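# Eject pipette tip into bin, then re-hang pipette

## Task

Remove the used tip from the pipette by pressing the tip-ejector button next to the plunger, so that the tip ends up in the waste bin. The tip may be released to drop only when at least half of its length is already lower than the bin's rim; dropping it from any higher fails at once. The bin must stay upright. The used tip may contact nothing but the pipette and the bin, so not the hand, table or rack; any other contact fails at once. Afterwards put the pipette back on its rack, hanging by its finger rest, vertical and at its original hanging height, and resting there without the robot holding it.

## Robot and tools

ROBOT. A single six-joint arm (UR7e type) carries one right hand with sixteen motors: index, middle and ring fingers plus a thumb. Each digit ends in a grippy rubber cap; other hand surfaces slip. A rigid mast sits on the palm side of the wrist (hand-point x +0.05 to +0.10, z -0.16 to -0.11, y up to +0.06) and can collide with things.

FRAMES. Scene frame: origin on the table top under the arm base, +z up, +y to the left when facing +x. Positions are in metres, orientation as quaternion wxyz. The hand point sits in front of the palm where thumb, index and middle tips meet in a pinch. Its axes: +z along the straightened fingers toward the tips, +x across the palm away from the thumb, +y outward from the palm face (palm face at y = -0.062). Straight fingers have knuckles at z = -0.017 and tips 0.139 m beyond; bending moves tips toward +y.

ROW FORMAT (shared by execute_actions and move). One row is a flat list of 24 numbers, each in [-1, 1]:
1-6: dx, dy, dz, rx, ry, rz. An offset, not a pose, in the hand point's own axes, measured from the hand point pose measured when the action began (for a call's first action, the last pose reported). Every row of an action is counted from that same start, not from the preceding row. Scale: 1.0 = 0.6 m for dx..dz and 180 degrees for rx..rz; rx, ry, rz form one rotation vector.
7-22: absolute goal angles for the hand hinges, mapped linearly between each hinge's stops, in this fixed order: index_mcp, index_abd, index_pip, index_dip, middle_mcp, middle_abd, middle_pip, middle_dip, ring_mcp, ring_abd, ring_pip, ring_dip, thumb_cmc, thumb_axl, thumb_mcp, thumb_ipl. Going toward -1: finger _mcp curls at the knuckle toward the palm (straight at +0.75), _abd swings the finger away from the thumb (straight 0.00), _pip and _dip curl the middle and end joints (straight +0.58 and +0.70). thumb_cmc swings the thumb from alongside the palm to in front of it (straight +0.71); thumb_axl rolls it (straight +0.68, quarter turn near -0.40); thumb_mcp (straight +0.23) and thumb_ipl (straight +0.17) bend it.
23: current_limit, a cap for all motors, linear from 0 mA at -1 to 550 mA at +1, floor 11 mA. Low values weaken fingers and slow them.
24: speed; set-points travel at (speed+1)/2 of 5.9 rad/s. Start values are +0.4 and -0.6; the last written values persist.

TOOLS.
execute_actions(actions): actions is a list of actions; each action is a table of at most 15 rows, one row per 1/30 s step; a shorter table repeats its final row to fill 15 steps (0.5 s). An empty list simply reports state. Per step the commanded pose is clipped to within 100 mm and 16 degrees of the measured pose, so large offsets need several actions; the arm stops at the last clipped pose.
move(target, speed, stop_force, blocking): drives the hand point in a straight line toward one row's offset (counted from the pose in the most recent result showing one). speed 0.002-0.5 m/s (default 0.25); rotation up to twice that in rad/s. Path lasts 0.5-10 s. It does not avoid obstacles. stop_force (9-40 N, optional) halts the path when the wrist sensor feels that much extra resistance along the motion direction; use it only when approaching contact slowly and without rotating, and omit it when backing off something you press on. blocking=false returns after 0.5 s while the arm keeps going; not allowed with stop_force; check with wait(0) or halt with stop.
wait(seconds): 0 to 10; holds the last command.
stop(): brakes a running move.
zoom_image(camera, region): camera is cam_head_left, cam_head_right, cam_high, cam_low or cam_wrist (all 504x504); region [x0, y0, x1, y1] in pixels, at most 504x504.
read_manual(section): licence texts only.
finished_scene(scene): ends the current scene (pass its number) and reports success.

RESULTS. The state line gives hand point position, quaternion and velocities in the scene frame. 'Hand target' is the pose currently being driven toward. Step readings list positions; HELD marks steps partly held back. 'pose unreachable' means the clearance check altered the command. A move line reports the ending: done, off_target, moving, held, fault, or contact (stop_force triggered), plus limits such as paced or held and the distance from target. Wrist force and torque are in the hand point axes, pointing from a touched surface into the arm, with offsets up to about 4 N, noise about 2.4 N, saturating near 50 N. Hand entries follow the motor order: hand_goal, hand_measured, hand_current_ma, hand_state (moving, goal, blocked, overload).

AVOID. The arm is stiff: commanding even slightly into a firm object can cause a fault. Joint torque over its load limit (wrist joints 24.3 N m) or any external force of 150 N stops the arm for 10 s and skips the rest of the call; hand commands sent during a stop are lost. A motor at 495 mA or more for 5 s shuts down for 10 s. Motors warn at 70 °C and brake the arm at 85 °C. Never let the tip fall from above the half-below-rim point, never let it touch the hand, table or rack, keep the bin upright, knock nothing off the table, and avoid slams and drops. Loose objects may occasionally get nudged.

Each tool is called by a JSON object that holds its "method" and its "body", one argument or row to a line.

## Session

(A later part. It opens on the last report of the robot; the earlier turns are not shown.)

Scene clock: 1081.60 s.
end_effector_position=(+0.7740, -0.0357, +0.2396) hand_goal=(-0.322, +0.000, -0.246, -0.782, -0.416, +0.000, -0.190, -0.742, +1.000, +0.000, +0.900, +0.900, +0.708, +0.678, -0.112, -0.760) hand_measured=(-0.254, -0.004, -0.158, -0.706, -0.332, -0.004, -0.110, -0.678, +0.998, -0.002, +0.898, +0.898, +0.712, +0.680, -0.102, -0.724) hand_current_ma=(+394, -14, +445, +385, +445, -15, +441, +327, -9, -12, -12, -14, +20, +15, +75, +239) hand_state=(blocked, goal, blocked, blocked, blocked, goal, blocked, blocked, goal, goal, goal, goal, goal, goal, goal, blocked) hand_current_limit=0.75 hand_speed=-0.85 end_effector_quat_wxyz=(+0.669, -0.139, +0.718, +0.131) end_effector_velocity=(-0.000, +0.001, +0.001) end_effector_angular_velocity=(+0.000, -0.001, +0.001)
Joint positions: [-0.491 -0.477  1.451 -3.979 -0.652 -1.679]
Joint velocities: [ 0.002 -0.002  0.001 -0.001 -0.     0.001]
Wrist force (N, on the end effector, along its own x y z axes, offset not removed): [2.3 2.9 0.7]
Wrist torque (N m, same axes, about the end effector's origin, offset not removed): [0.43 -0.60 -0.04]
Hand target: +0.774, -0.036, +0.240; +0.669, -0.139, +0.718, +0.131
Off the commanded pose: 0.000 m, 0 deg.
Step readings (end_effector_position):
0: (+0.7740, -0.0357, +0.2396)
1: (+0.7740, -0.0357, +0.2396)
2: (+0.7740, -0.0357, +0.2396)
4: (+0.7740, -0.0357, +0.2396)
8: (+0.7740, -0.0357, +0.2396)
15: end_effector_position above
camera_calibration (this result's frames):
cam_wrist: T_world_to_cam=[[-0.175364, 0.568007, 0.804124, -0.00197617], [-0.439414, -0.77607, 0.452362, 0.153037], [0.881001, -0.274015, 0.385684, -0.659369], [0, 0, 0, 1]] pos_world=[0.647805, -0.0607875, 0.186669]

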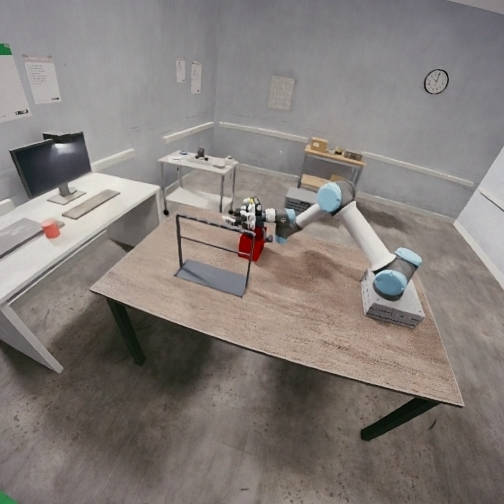

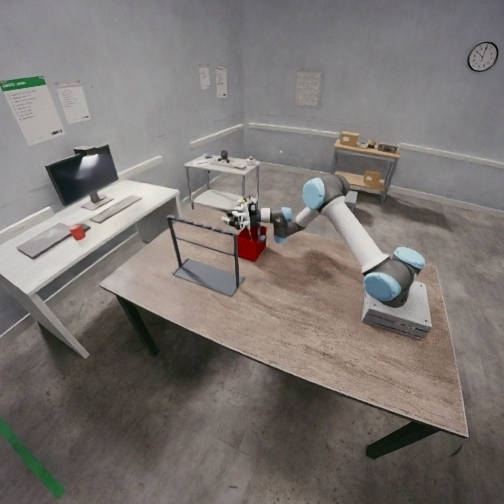

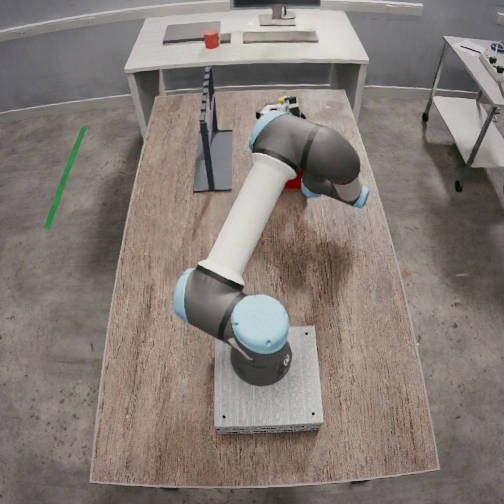

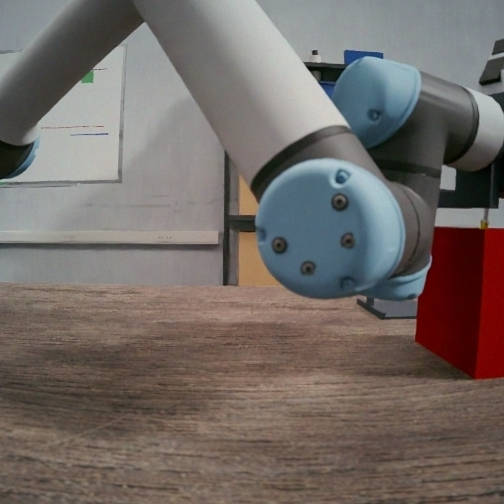

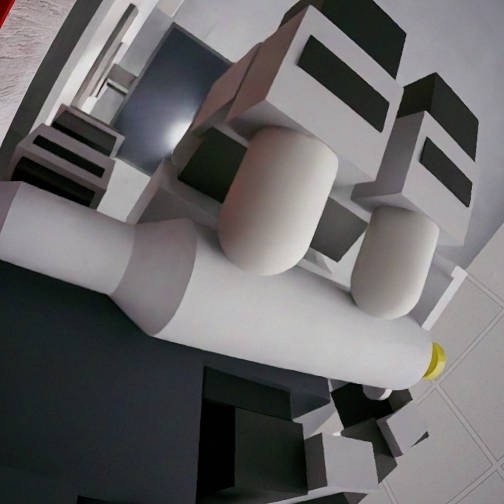

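{"method": "execute_actions", "body": {
  "actions": [
    [[0,0,0,0,0,0,-0.323,0,-0.246,-0.782,-0.417,0,-0.19,-0.742,1.0,0,0.9,0.9,0.707,0.678,-0.112,-0.483,0.75,-0.6],[0,0,0,0,0,0,-0.323,0,-0.246,-0.782,-0.417,0,-0.19,-0.742,1.0,0,0.9,0.9,0.707,0.678,-0.112,-0.483,0.75,-0.6],[0,0,0,0,0,0,-0.323,0,-0.246,-0.782,-0.417,0,-0.19,-0.742,1.0,0,0.9,0.9,0.707,0.678,-0.112,-0.483,0.75,-0.6],[0,0,0,0,0,0,-0.323,0,-0.246,-0.782,-0.417,0,-0.19,-0.742,1.0,0,0.9,0.9,0.707,0.678,-0.112,-0.483,0.75,-0.6],[0,0,0,0,0,0,-0.323,0,-0.246,-0.782,-0.417,0,-0.19,-0.742,1.0,0,0.9,0.9,0.707,0.678,-0.112,-0.483,0.75,-0.6],[0,0,0,0,0,0,-0.323,0,-0.246,-0.782,-0.417,0,-0.19,-0.742,1.0,0,0.9,0.9,0.707,0.678,-0.112,-0.483,0.75,-0.6],[0,0,0,0,0,0,-0.323,0,-0.246,-0.782,-0.417,0,-0.19,-0.742,1.0,0,0.9,0.9,0.707,0.678,-0.112,-0.483,0.75,-0.6],[0,0,0,0,0,0,-0.323,0,-0.246,-0.782,-0.417,0,-0.19,-0.742,1.0,0,0.9,0.9,0.707,0.678,-0.112,-0.483,0.75,-0.6],[0,0,0,0,0,0,-0.323,0,-0.246,-0.782,-0.417,0,-0.19,-0.742,1.0,0,0.9,0.9,0.707,0.678,-0.112,-0.483,0.75,-0.6],[0,0,0,0,0,0,-0.323,0,-0.246,-0.782,-0.417,0,-0.19,-0.742,1.0,0,0.9,0.9,0.707,0.678,-0.18,-0.483,0.75,-0.6]]
  ]
}}

{"method": "zoom_image", "body": {
  "camera": "cam_wrist",
  "region": [300, 320, 480, 500]
}}

Scene clock: 1202.10 s.
end_effector_position=(+0.7740, -0.0357, +0.2396) hand_goal=(-0.322, +0.000, -0.246, -0.782, -0.416, +0.000, -0.190, -0.742, +1.000, +0.000, +0.900, +0.900, +0.708, +0.678, -0.180, -0.482) hand_measured=(-0.254, -0.004, -0.158, -0.706, -0.332, -0.004, -0.110, -0.678, +0.998, -0.002, +0.898, +0.898, +0.712, +0.680, -0.180, -0.488) hand_current_ma=(+394, -14, +445, +385, +445, -15, +441, +327, -9, -12, -12, -14, +19, +15, -20, -33) hand_state=(blocked, goal, blocked, blocked, blocked, goal, blocked, blocked, goal, goal, goal, goal, goal, goal, moving, moving) hand_current_limit=0.75 hand_speed=-0.60 end_effector_quat_wxyz=(+0.669, -0.139, +0.718, +0.131) end_effector_velocity=(+0.000, -0.000, +0.001) end_effector_angular_velocity=(-0.001, -0.001, -0.000)
Joint positions: [-0.491 -0.477  1.451 -3.979 -0.652 -1.679]
Joint velocities: [-0.    -0.001 -0.001  0.     0.    -0.   ]
Wrist force (N, on the end effector, along its own x y z axes, offset not removed): [1.0 1.7 0.2]
Wrist torque (N m, same axes, about the end effector's origin, offset not removed): [0.20 -0.41 -0.07]
Hand target: +0.774, -0.036, +0.240; +0.669, -0.139, +0.718, +0.131
Off the commanded pose: 0.000 m, 0 deg.
Step readings (end_effector_position):
0: (+0.7740, -0.0357, +0.2396)
1: (+0.7740, -0.0357, +0.2396)
2: (+0.7740, -0.0357, +0.2396)
4: (+0.7740, -0.0357, +0.2396)
8: (+0.7740, -0.0357, +0.2396)
15: end_effector_position above
camera_calibration (this result's frames):
cam_wrist: T_world_to_cam=[[-0.175364, 0.568007, 0.804124, -0.00197628], [-0.439414, -0.77607, 0.452362, 0.153037], [0.881001, -0.274015, 0.385684, -0.659369], [0, 0, 0, 1]] pos_world=[0.647805, -0.0607875, 0.18667]

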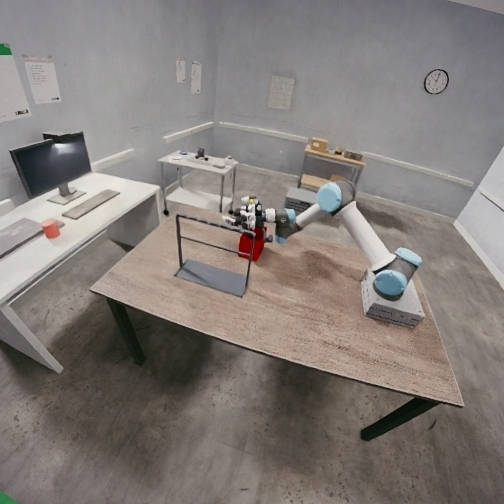

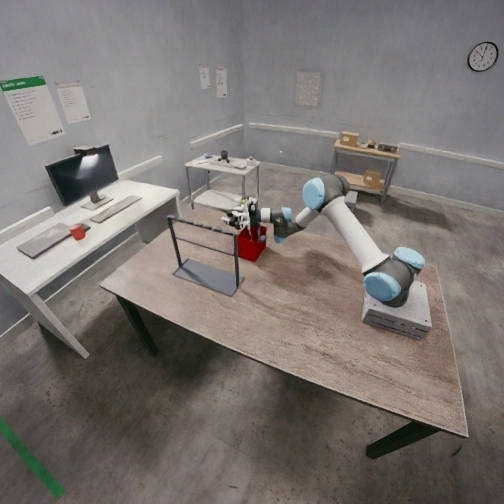

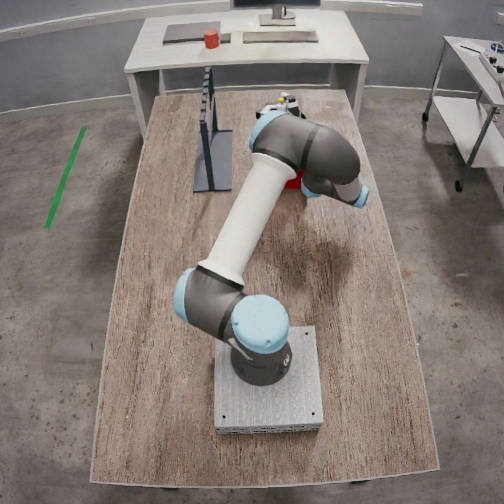

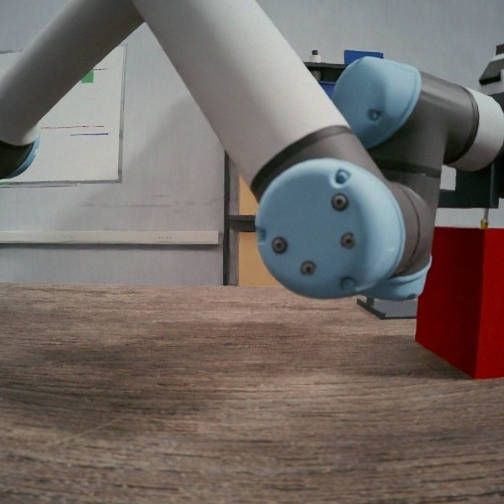

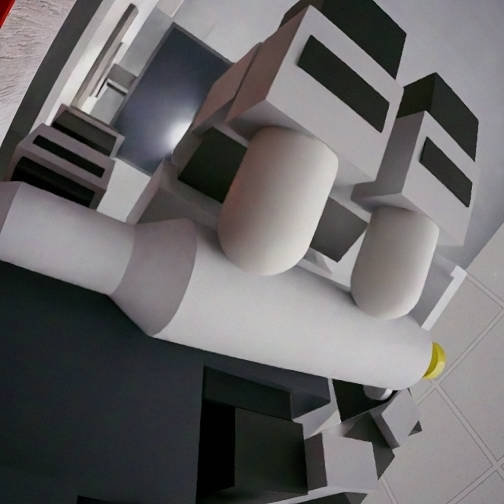

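Region (300, 320, 480, 500) of cam_wrist's 504x504 image, scaled by 2.800, with more detail than that image has.

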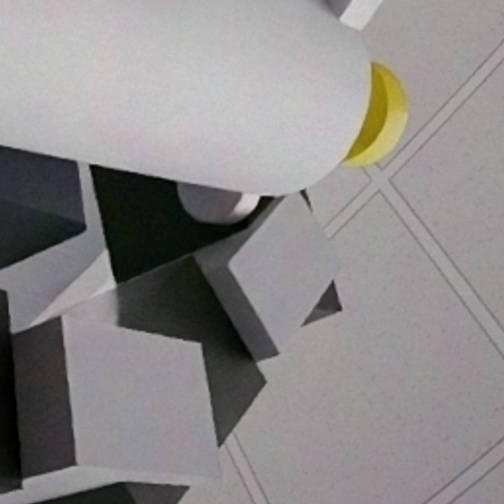

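{"method": "execute_actions", "body": {
  "actions": [
    [[0,0,0,0,0,0,-0.33,0,-0.246,-0.79,-0.417,0,-0.19,-0.76,1.0,0,0.9,0.9,0.707,0.678,-0.19,-0.60,0.75,-0.85]]
  ]
}}

{"method": "zoom_image", "body": {
  "camera": "cam_wrist",
  "region": [300, 320, 480, 500]
}}

Scene clock: 1210.13 s.
end_effector_position=(+0.7740, -0.0357, +0.2396) hand_goal=(-0.330, +0.000, -0.246, -0.790, -0.416, +0.000, -0.190, -0.760, +1.000, +0.000, +0.900, +0.900, +0.708, +0.678, -0.190, -0.600) hand_measured=(-0.254, -0.004, -0.158, -0.706, -0.332, -0.004, -0.110, -0.680, +0.998, -0.002, +0.898, +0.898, +0.712, +0.680, -0.188, -0.582) hand_current_ma=(+437, -14, +445, +426, +445, -15, +441, +405, -9, -12, -12, -14, +21, +15, +28, +115) hand_state=(blocked, goal, blocked, blocked, blocked, goal, blocked, blocked, goal, goal, goal, goal, goal, goal, moving, moving) hand_current_limit=0.75 hand_speed=-0.85 end_effector_quat_wxyz=(+0.669, -0.139, +0.718, +0.131) end_effector_velocity=(+0.000, -0.001, -0.000) end_effector_angular_velocity=(+0.000, +0.001, -0.001)
Joint positions: [-0.491 -0.477  1.451 -3.979 -0.652 -1.679]
Joint velocities: [-0.001  0.001 -0.001  0.001 -0.     0.   ]
Wrist force (N, on the end effector, along its own x y z axes, offset not removed): [2.0 2.8 1.8]
Wrist torque (N m, same axes, about the end effector's origin, offset not removed): [0.13 -0.40 0.11]
Hand target: +0.774, -0.036, +0.240; +0.669, -0.139, +0.718, +0.131
Off the commanded pose: 0.000 m, 0 deg.
Step readings (end_effector_position):
0: (+0.7740, -0.0357, +0.2396)
1: (+0.7740, -0.0357, +0.2396)
2: (+0.7740, -0.0357, +0.2396)
4: (+0.7740, -0.0357, +0.2396)
8: (+0.7740, -0.0357, +0.2396)
15: end_effector_position above
camera_calibration (this result's frames):
cam_wrist: T_world_to_cam=[[-0.175364, 0.568006, 0.804124, -0.00197629], [-0.439414, -0.77607, 0.452362, 0.153037], [0.881001, -0.274015, 0.385684, -0.659369], [0, 0, 0, 1]] pos_world=[0.647805, -0.0607875, 0.18667]

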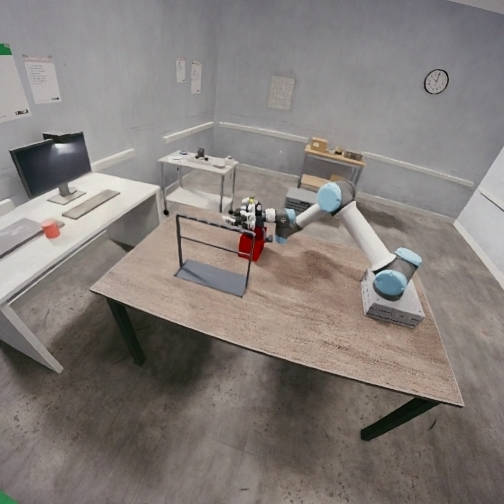

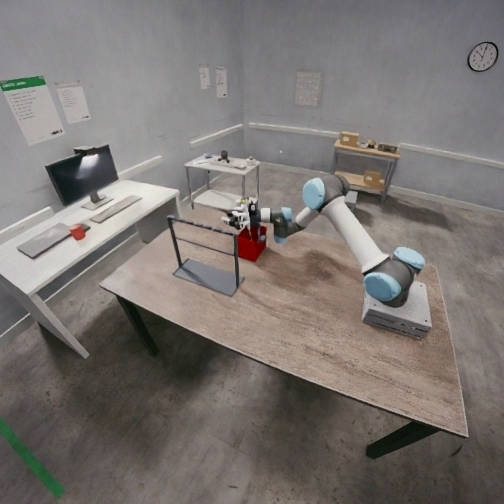

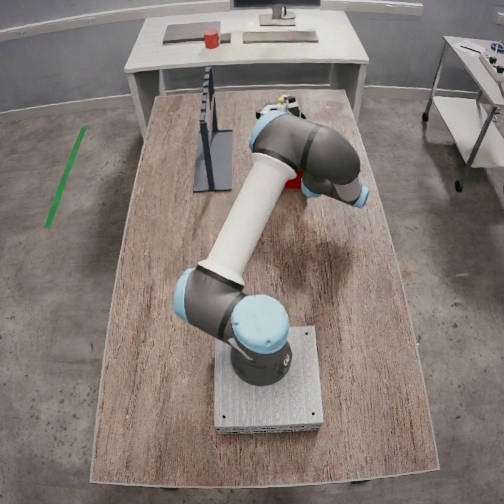

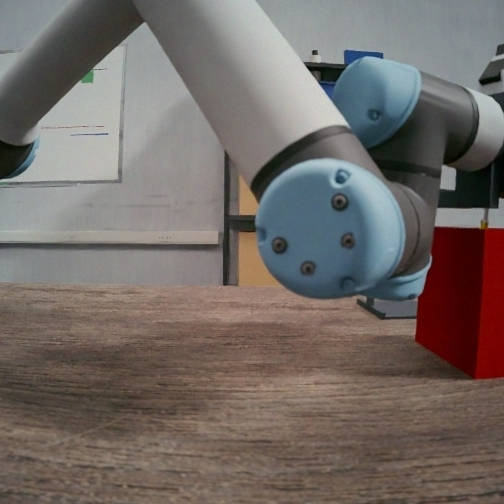

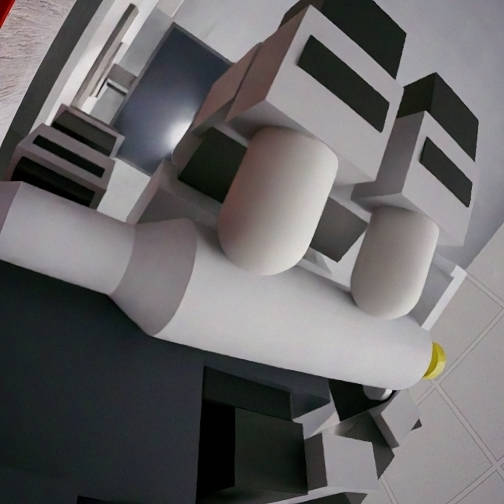

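Region (300, 320, 480, 500) of cam_wrist's 504x504 image, scaled by 2.800, with more detail than that image has.

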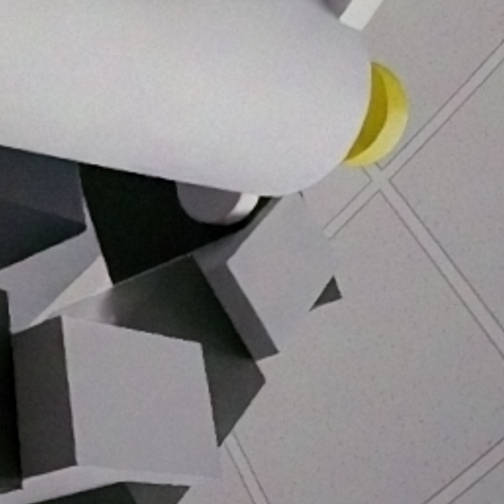

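{"method": "execute_actions", "body": {
  "actions": [
    [[0,0,0,0,0,0,-0.33,0,-0.246,-0.79,-0.417,0,-0.19,-0.76,1.0,0,0.9,0.9,0.707,0.678,-0.245,-0.635,0.75,-0.9]]
  ]
}}

{"method": "zoom_image", "body": {
  "camera": "cam_wrist",
  "region": [300, 320, 480, 500]
}}

Scene clock: 1221.07 s.
end_effector_position=(+0.7740, -0.0357, +0.2396) hand_goal=(-0.330, +0.000, -0.246, -0.790, -0.416, +0.000, -0.190, -0.760, +1.000, +0.000, +0.900, +0.900, +0.708, +0.678, -0.244, -0.634) hand_measured=(-0.254, -0.004, -0.158, -0.706, -0.332, -0.004, -0.110, -0.680, +0.998, -0.002, +0.898, +0.898, +0.712, +0.680, -0.216, -0.624) hand_current_ma=(+437, -14, +445, +426, +445, -15, +441, +402, -9, -12, -12, -14, +24, +13, +196, +63) hand_state=(blocked, goal, blocked, blocked, blocked, goal, blocked, blocked, goal, goal, goal, goal, goal, goal, moving, moving) hand_current_limit=0.75 hand_speed=-0.90 end_effector_quat_wxyz=(+0.669, -0.139, +0.718, +0.131) end_effector_velocity=(+0.000, -0.000, +0.001) end_effector_angular_velocity=(-0.002, -0.003, -0.001)
Joint positions: [-0.491 -0.477  1.451 -3.979 -0.652 -1.679]
Joint velocities: [-0.    -0.001 -0.001 -0.001 -0.    -0.   ]
Wrist force (N, on the end effector, along its own x y z axes, offset not removed): [3.6 1.3 0.2]
Wrist torque (N m, same axes, about the end effector's origin, offset not removed): [0.12 -0.59 0.07]
Hand target: +0.774, -0.036, +0.240; +0.669, -0.139, +0.718, +0.131
Off the commanded pose: 0.000 m, 0 deg.
Step readings (end_effector_position):
0: (+0.7740, -0.0357, +0.2396)
1: (+0.7740, -0.0357, +0.2396)
2: (+0.7740, -0.0357, +0.2396)
4: (+0.7740, -0.0357, +0.2396)
8: (+0.7740, -0.0357, +0.2396)
15: end_effector_position above
camera_calibration (this result's frames):
cam_wrist: T_world_to_cam=[[-0.175364, 0.568007, 0.804124, -0.0019761], [-0.439414, -0.77607, 0.452362, 0.153037], [0.881001, -0.274015, 0.385685, -0.659369], [0, 0, 0, 1]] pos_world=[0.647805, -0.0607875, 0.18667]

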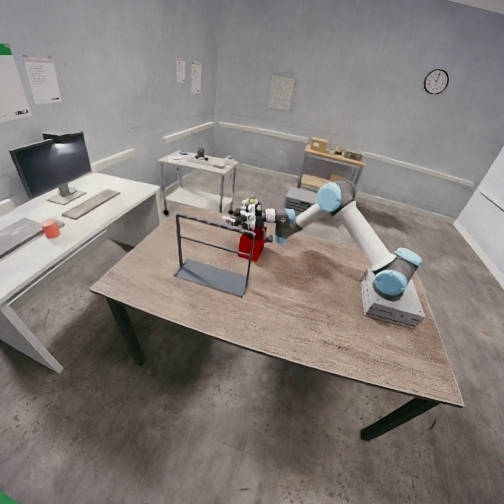

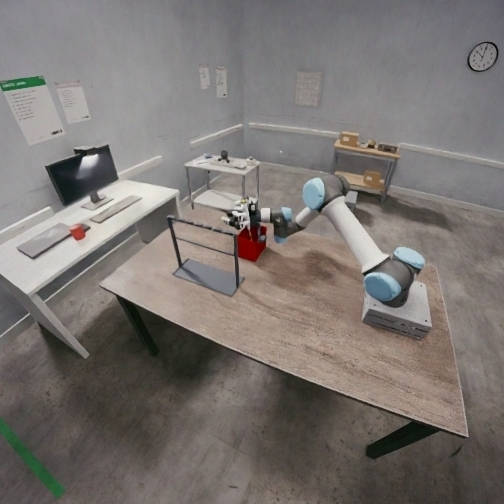

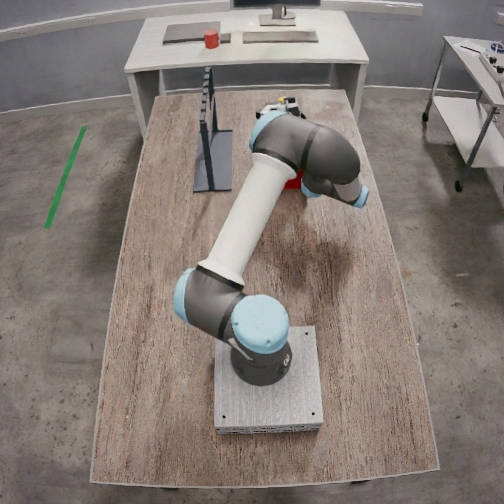

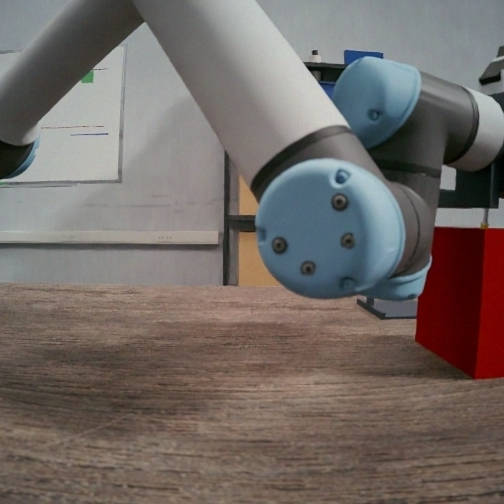

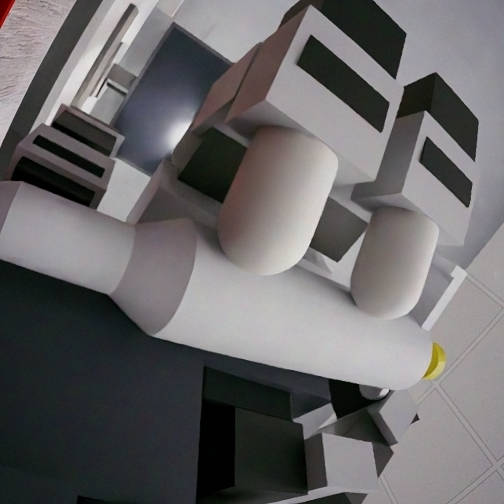

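Region (300, 320, 480, 500) of cam_wrist's 504x504 image, scaled by 2.800, with more detail than that image has.

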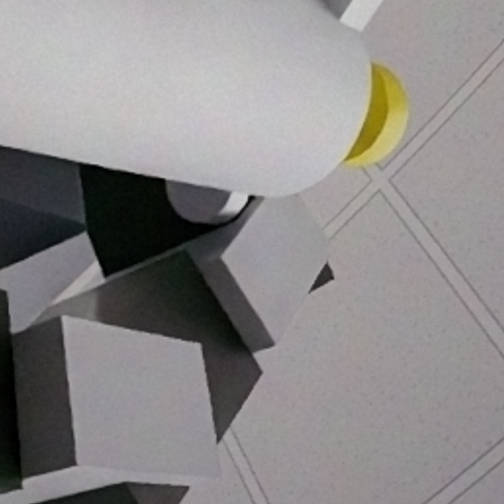

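{"method": "execute_actions", "body": {
  "actions": [
    [[0,0,0,0,0,0,-0.33,0,-0.246,-0.79,-0.417,0,-0.19,-0.76,1.0,0,0.9,0.9,0.707,0.678,-0.285,-0.65,0.75,-0.9]]
  ]
}}

{"method": "zoom_image", "body": {
  "camera": "cam_wrist",
  "region": [300, 320, 480, 500]
}}

{"method": "zoom_image", "body": {
  "camera": "cam_low",
  "region": [434, 180, 504, 250]
}}

Scene clock: 1230.53 s.
end_effector_position=(+0.7740, -0.0357, +0.2396) hand_goal=(-0.330, +0.000, -0.246, -0.790, -0.416, +0.000, -0.190, -0.760, +1.000, +0.000, +0.900, +0.900, +0.708, +0.678, -0.284, -0.650) hand_measured=(-0.254, -0.004, -0.158, -0.706, -0.332, -0.004, -0.110, -0.680, +0.998, -0.002, +0.898, +0.898, +0.716, +0.680, -0.260, -0.644) hand_current_ma=(+437, -14, +445, +426, +445, -15, +441, +402, -9, -12, -12, -14, +43, +18, +177, +39) hand_state=(blocked, goal, blocked, blocked, blocked, goal, blocked, blocked, goal, goal, goal, goal, goal, goal, blocked, goal) hand_current_limit=0.75 hand_speed=-0.90 end_effector_quat_wxyz=(+0.669, -0.139, +0.718, +0.131) end_effector_velocity=(-0.000, -0.000, +0.000) end_effector_angular_velocity=(-0.000, +0.000, -0.000)
Joint positions: [-0.491 -0.477  1.451 -3.979 -0.652 -1.679]
Joint velocities: [-0.001 -0.     0.     0.     0.    -0.   ]
Wrist force (N, on the end effector, along its own x y z axes, offset not removed): [2.4 5.5 -0.7]
Wrist torque (N m, same axes, about the end effector's origin, offset not removed): [0.71 -0.40 0.03]
Hand target: +0.774, -0.036, +0.240; +0.669, -0.139, +0.718, +0.131
Off the commanded pose: 0.000 m, 0 deg.
Step readings (end_effector_position):
0: (+0.7740, -0.0357, +0.2396)
1: (+0.7740, -0.0357, +0.2396)
2: (+0.7740, -0.0357, +0.2396)
4: (+0.7740, -0.0357, +0.2396)
8: (+0.7740, -0.0357, +0.2396)
15: end_effector_position above
camera_calibration (this result's frames):
cam_wrist: T_world_to_cam=[[-0.175364, 0.568007, 0.804124, -0.00197631], [-0.439414, -0.77607, 0.452362, 0.153037], [0.881001, -0.274015, 0.385684, -0.659369], [0, 0, 0, 1]] pos_world=[0.647805, -0.0607875, 0.18667]

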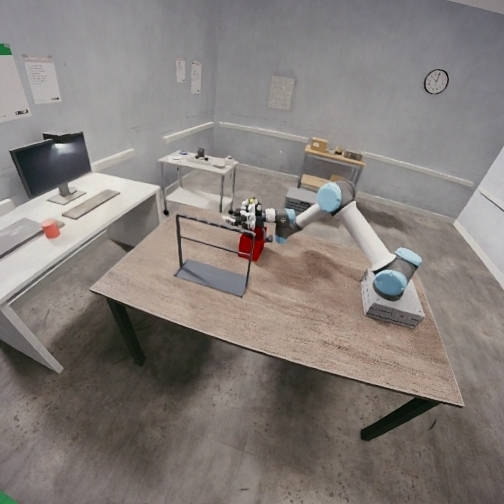

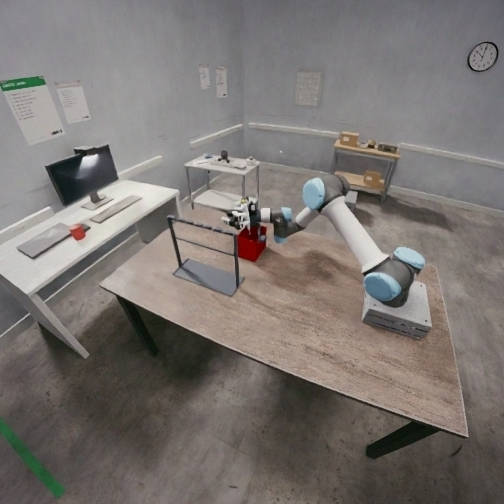

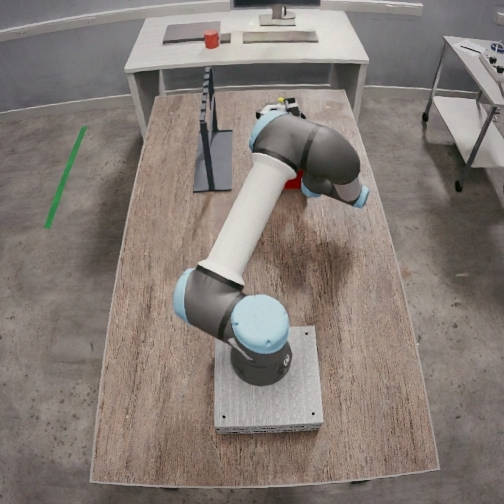

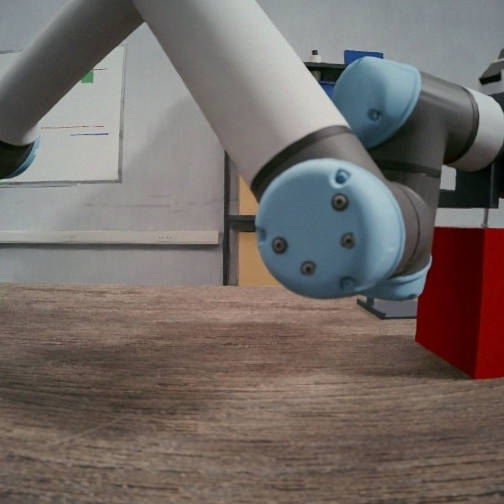

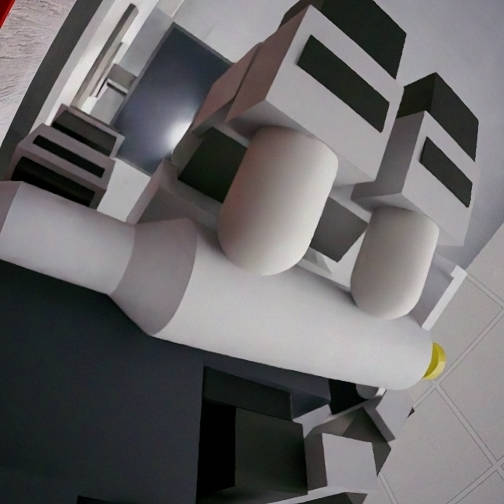

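Region (300, 320, 480, 500) of cam_wrist's 504x504 image, scaled by 2.800, with more detail than that image has.

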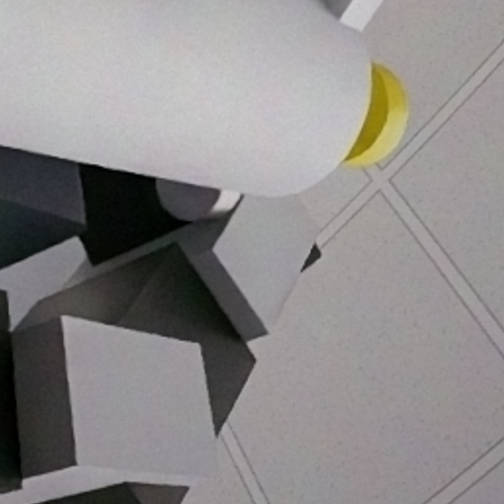

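Region (434, 180, 504, 250) of cam_low's 504x504 image, scaled by 7.200, with more detail than that image has.

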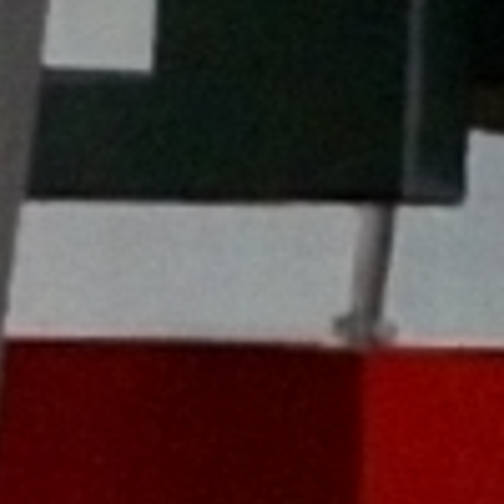

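{"method": "move", "body": {
  "target": [-0.0249,0,-0.0017,0,0,0,-0.33,0,-0.246,-0.79,-0.417,0,-0.19,-0.76,1.0,0,0.9,0.9,0.714,0.678,0.226,0.168,0.75,-0.3],
  "speed": 0.05
}}

{"method": "zoom_image", "body": {
  "camera": "cam_low",
  "region": [434, 180, 504, 250]
}}

Scene clock: 1258.13 s.
end_effector_position=(+0.7740, -0.0358, +0.2545) hand_goal=(-0.330, +0.000, -0.246, -0.790, -0.416, +0.000, -0.190, -0.760, +1.000, +0.000, +0.900, +0.900, +0.714, +0.678, +0.226, +0.168) hand_measured=(-0.254, -0.004, -0.158, -0.706, -0.332, -0.004, -0.110, -0.680, +0.998, -0.002, +0.898, +0.898, +0.718, +0.680, +0.224, +0.166) hand_current_ma=(+437, -14, +445, +426, +445, -15, +441, +402, -9, -12, -12, -14, +17, +16, -18, -16) hand_state=(blocked, goal, blocked, blocked, blocked, goal, blocked, blocked, goal, goal, goal, goal, goal, goal, goal, goal) hand_current_limit=0.75 hand_speed=-0.30 end_effector_quat_wxyz=(+0.669, -0.139, +0.718, +0.131) end_effector_velocity=(+0.001, +0.000, +0.001) end_effector_angular_velocity=(-0.002, -0.002, +0.001)
Joint positions: [-0.491 -0.506  1.461 -3.96  -0.653 -1.679]
Joint velocities: [ 0.001 -0.    -0.003  0.001  0.    -0.   ]
Wrist force (N, on the end effector, along its own x y z axes, offset not removed): [-0.1 1.3 -0.2]
Wrist torque (N m, same axes, about the end effector's origin, offset not removed): [0.15 -0.21 -0.35]
Hand target: +0.774, -0.036, +0.255; +0.669, -0.139, +0.718, +0.131
Off the commanded pose: 0.000 m, 0 deg.
move: done
camera_calibration (this result's frames):
cam_wrist: T_world_to_cam=[[-0.175319, 0.567904, 0.804206, -0.0140352], [-0.439399, -0.776124, 0.452283, 0.146279], [0.881018, -0.274074, 0.385606, -0.665191], [0, 0, 0, 1]] pos_world=[0.647859, -0.0608099, 0.201629]

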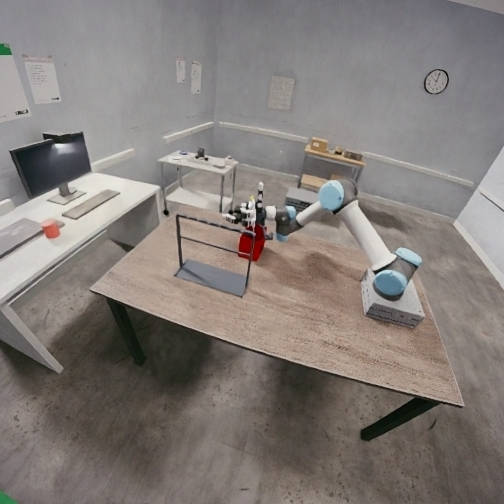

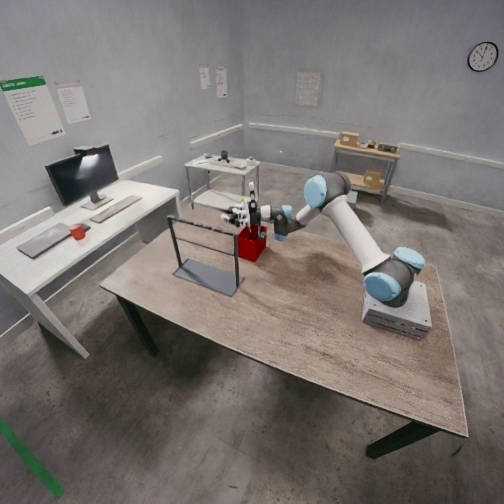

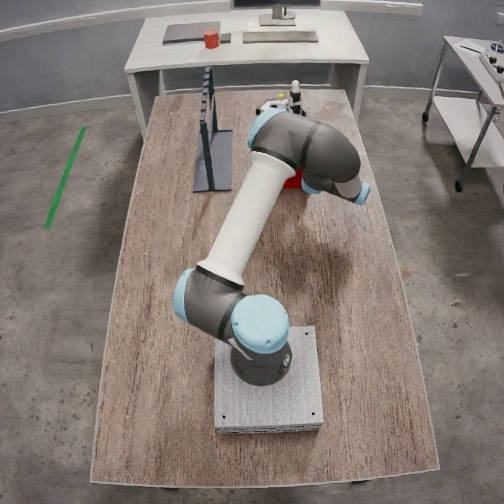

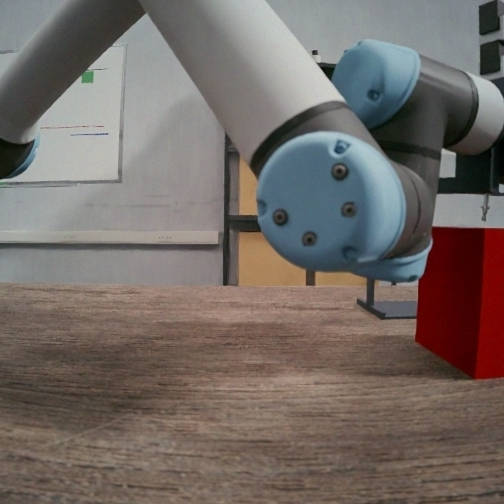

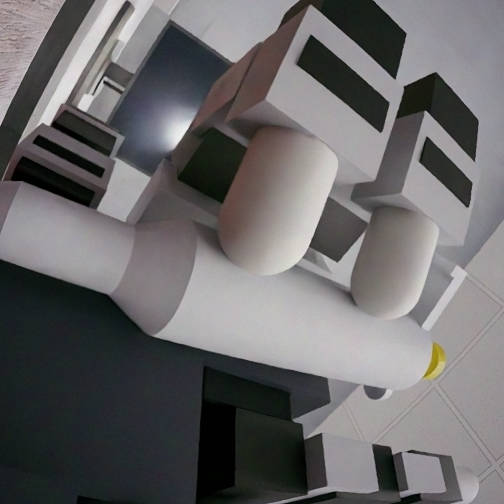

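Region (434, 180, 504, 250) of cam_low's 504x504 image, scaled by 7.200, with more detail than that image has.

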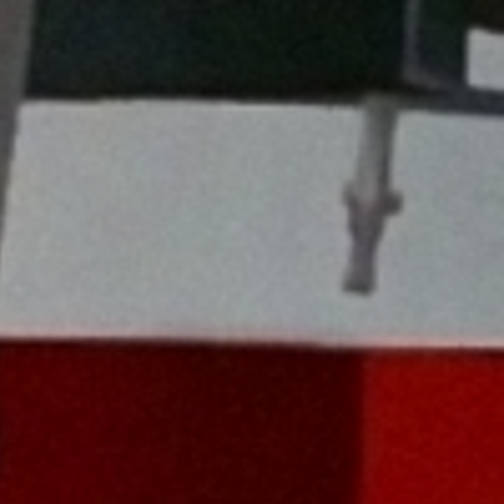

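{"method": "move", "body": {
  "target": [-0.0313,0.1144,0.0297,0,0,0,-0.37,0,-0.177,-0.689,-0.321,0,-0.227,-0.763,1.0,0,0.9,0.9,0.714,0.678,0.226,0.168,0.75,-0.93],
  "speed": 0.1
}}

Scene clock: 1286.57 s.
end_effector_position=(+0.7661, +0.0347, +0.2721) hand_goal=(-0.370, +0.000, -0.176, -0.688, -0.320, +0.000, -0.226, -0.762, +1.000, +0.000, +0.900, +0.900, +0.714, +0.678, +0.226, +0.168) hand_measured=(-0.292, -0.004, -0.140, -0.676, -0.296, -0.004, -0.126, -0.692, +0.998, -0.002, +0.898, +0.898, +0.716, +0.680, +0.224, +0.166) hand_current_ma=(+457, -14, +184, +63, +128, -15, +481, +358, -9, -12, -12, -14, +14, +16, -18, -16) hand_state=(blocked, goal, blocked, goal, blocked, goal, blocked, blocked, goal, goal, goal, goal, goal, goal, goal, goal) hand_current_limit=0.75 hand_speed=-0.93 end_effector_quat_wxyz=(+0.669, -0.139, +0.718, +0.131) end_effector_velocity=(+0.000, +0.002, +0.001) end_effector_angular_velocity=(-0.001, -0.001, -0.000)
Joint positions: [-0.393 -0.573  1.562 -4.009 -0.75  -1.66 ]
Joint velocities: [ 0.004 -0.003  0.001 -0.    -0.004 -0.   ]
Wrist force (N, on the end effector, along its own x y z axes, offset not removed): [0.3 -0.1 1.1]
Wrist torque (N m, same axes, about the end effector's origin, offset not removed): [-0.08 -0.28 -0.19]
Hand target: +0.766, +0.035, +0.272; +0.669, -0.139, +0.718, +0.131
Off the commanded pose: 0.000 m, 0 deg.
move: done
camera_calibration (this result's frames):
cam_wrist: T_world_to_cam=[[-0.175351, 0.567906, 0.804198, -0.0696149], [-0.439379, -0.776134, 0.452284, 0.189516], [0.881021, -0.27404, 0.385622, -0.645641], [0, 0, 0, 1]] pos_world=[0.639885, 0.00969311, 0.219243]

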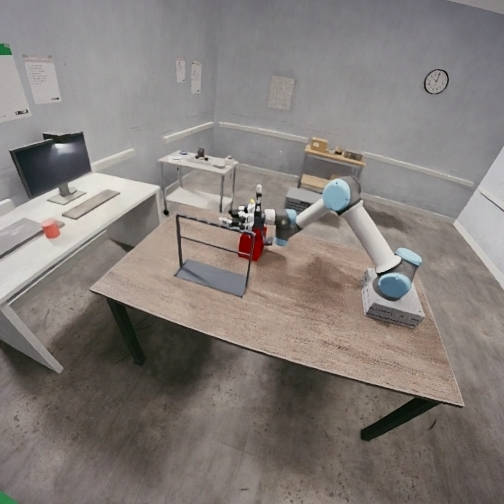

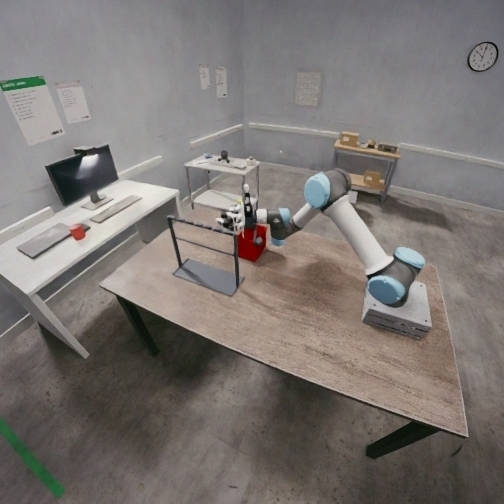

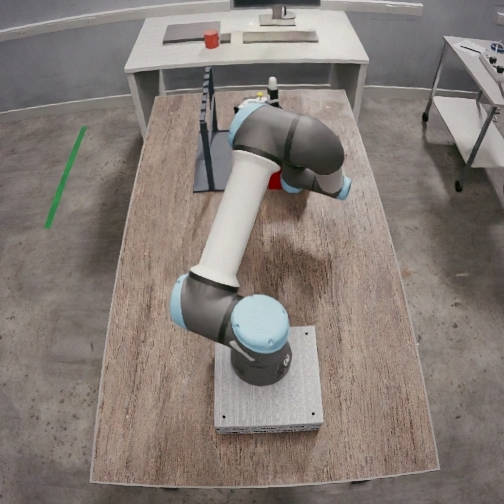

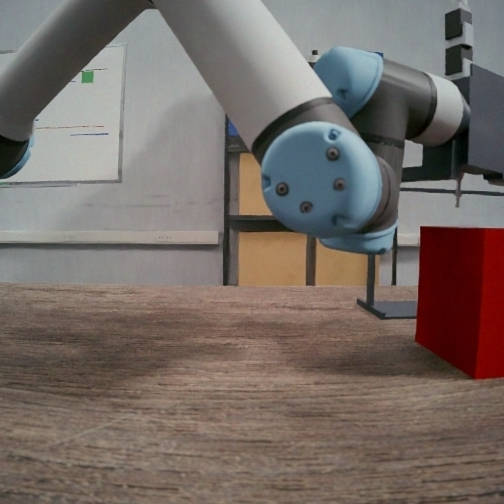

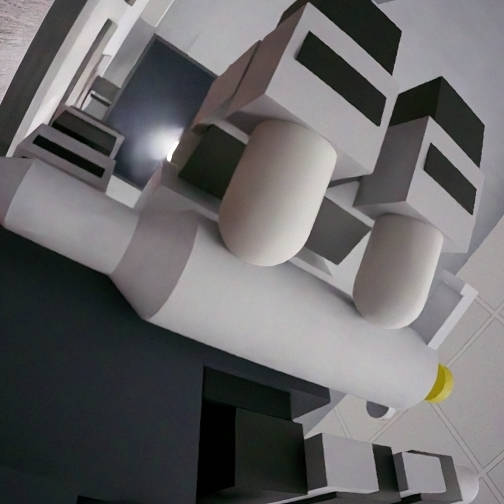

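{"method": "move", "body": {
  "target": [0.0249,0.1200,0.0354,0,0,0,-0.394,0,-0.166,-0.669,-0.297,0,-0.235,-0.77,1.0,0,0.9,0.9,0.714,0.678,0.226,0.168,0.75,-0.93],
  "speed": 0.1
}}

Scene clock: 1304.23 s.
end_effector_position=(+0.7577, +0.1089, +0.2560) hand_goal=(-0.394, +0.000, -0.166, -0.668, -0.296, +0.000, -0.234, -0.770, +1.000, +0.000, +0.900, +0.900, +0.714, +0.678, +0.226, +0.168) hand_measured=(-0.314, -0.004, -0.132, -0.656, -0.274, -0.004, -0.140, -0.700, +0.998, -0.002, +0.898, +0.898, +0.716, +0.680, +0.224, +0.166) hand_current_ma=(+461, -14, +176, +58, +121, -15, +481, +358, -9, -12, -12, -14, +13, +16, -18, -16) hand_state=(blocked, goal, blocked, goal, blocked, goal, blocked, blocked, goal, goal, goal, goal, goal, goal, goal, goal) hand_current_limit=0.75 hand_speed=-0.93 end_effector_quat_wxyz=(+0.669, -0.139, +0.718, +0.131) end_effector_velocity=(+0.000, +0.003, -0.001) end_effector_angular_velocity=(+0.000, +0.000, +0.000)
Joint positions: [-0.279 -0.564  1.616 -4.086 -0.863 -1.642]
Joint velocities: [ 0.005  0.001  0.    -0.002 -0.004  0.001]
Wrist force (N, on the end effector, along its own x y z axes, offset not removed): [3.6 0.1 -0.7]
Wrist torque (N m, same axes, about the end effector's origin, offset not removed): [0.13 -0.65 -0.01]
Hand target: +0.758, +0.109, +0.256; +0.669, -0.139, +0.718, +0.131
Off the commanded pose: 0.000 m, 0 deg.
move: done
camera_calibration (this result's frames):
cam_wrist: T_world_to_cam=[[-0.175367, 0.567923, 0.804183, -0.100156], [-0.439359, -0.776134, 0.452304, 0.250651], [0.881028, -0.274006, 0.38563, -0.611766], [0, 0, 0, 1]] pos_world=[0.631545, 0.0837925, 0.203088]

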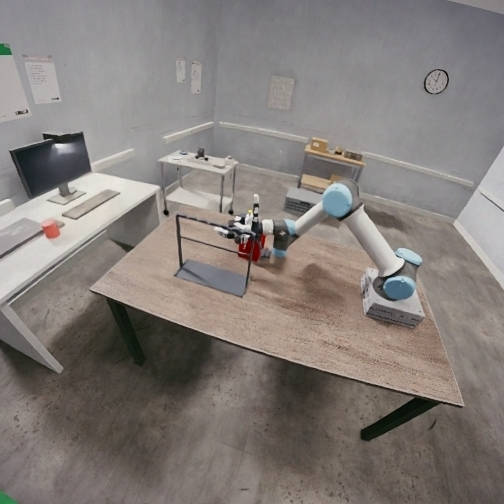

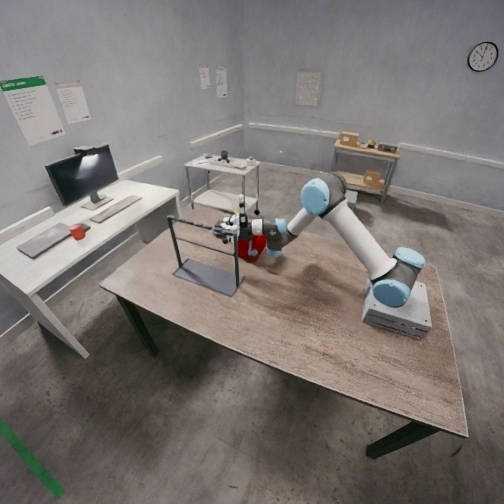

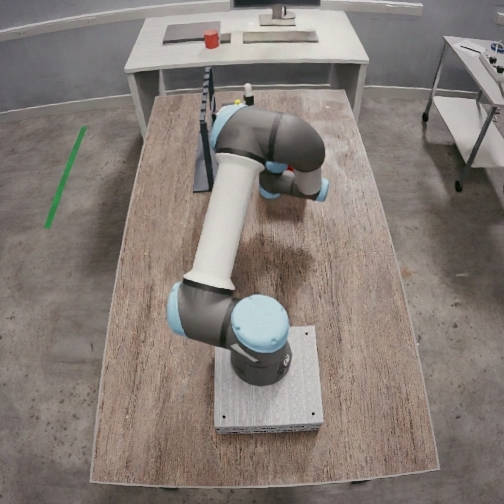

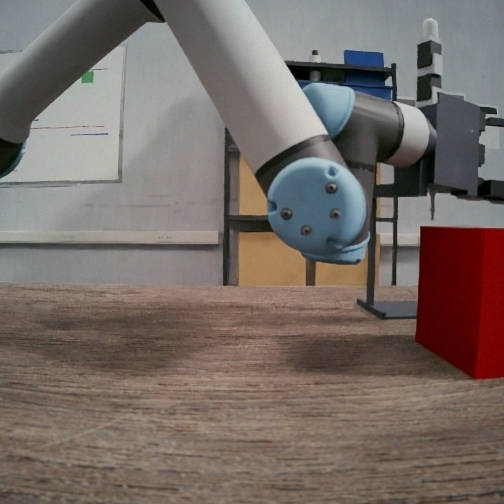

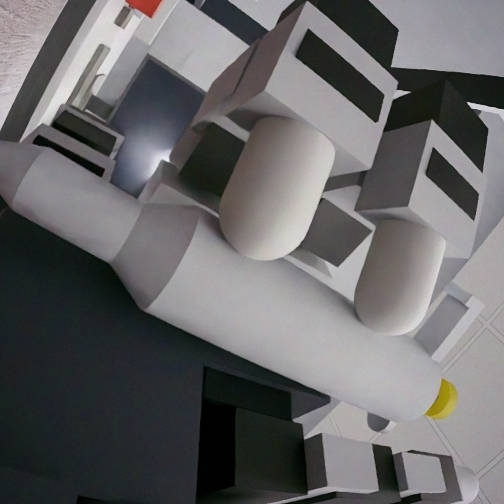

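{"method": "zoom_image", "body": {
  "camera": "cam_wrist",
  "region": [324, 260, 504, 440]
}}

{"method": "zoom_image", "body": {
  "camera": "cam_low",
  "region": [340, 10, 504, 240]
}}

{"method": "zoom_image", "body": {
  "camera": "cam_head_right",
  "region": [195, 185, 275, 265]
}}

Region (324, 260, 504, 440) of cam_wrist's 504x504 image, scaled by 2.800, with more detail than that image has.

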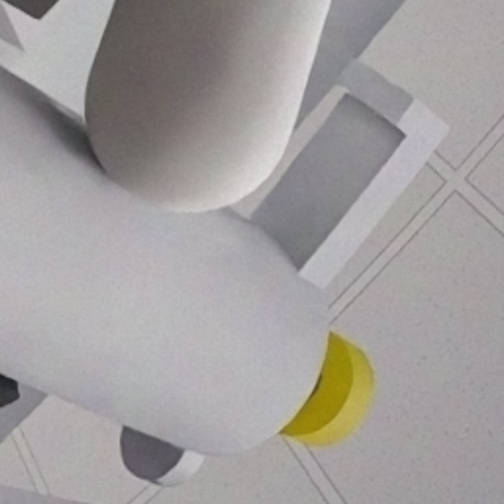

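Region (340, 10, 504, 240) of cam_low's 504x504 image, scaled by 2.191, with more detail than that image has; it fills the left 359 columns of this view, and the rest is white.

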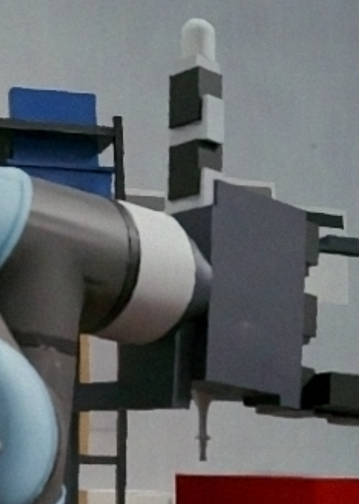

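Region (195, 185, 275, 265) of cam_head_right's 504x504 image, scaled by 6.300, with more detail than that image has.

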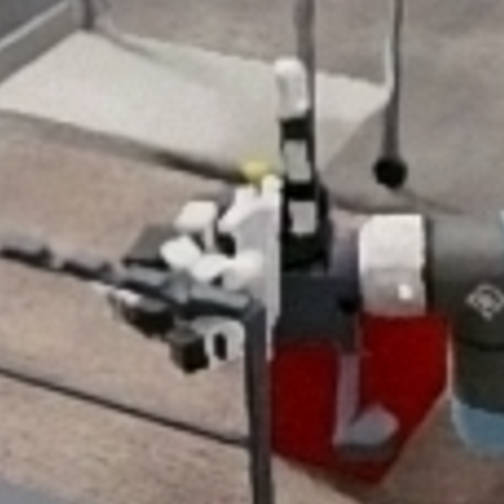

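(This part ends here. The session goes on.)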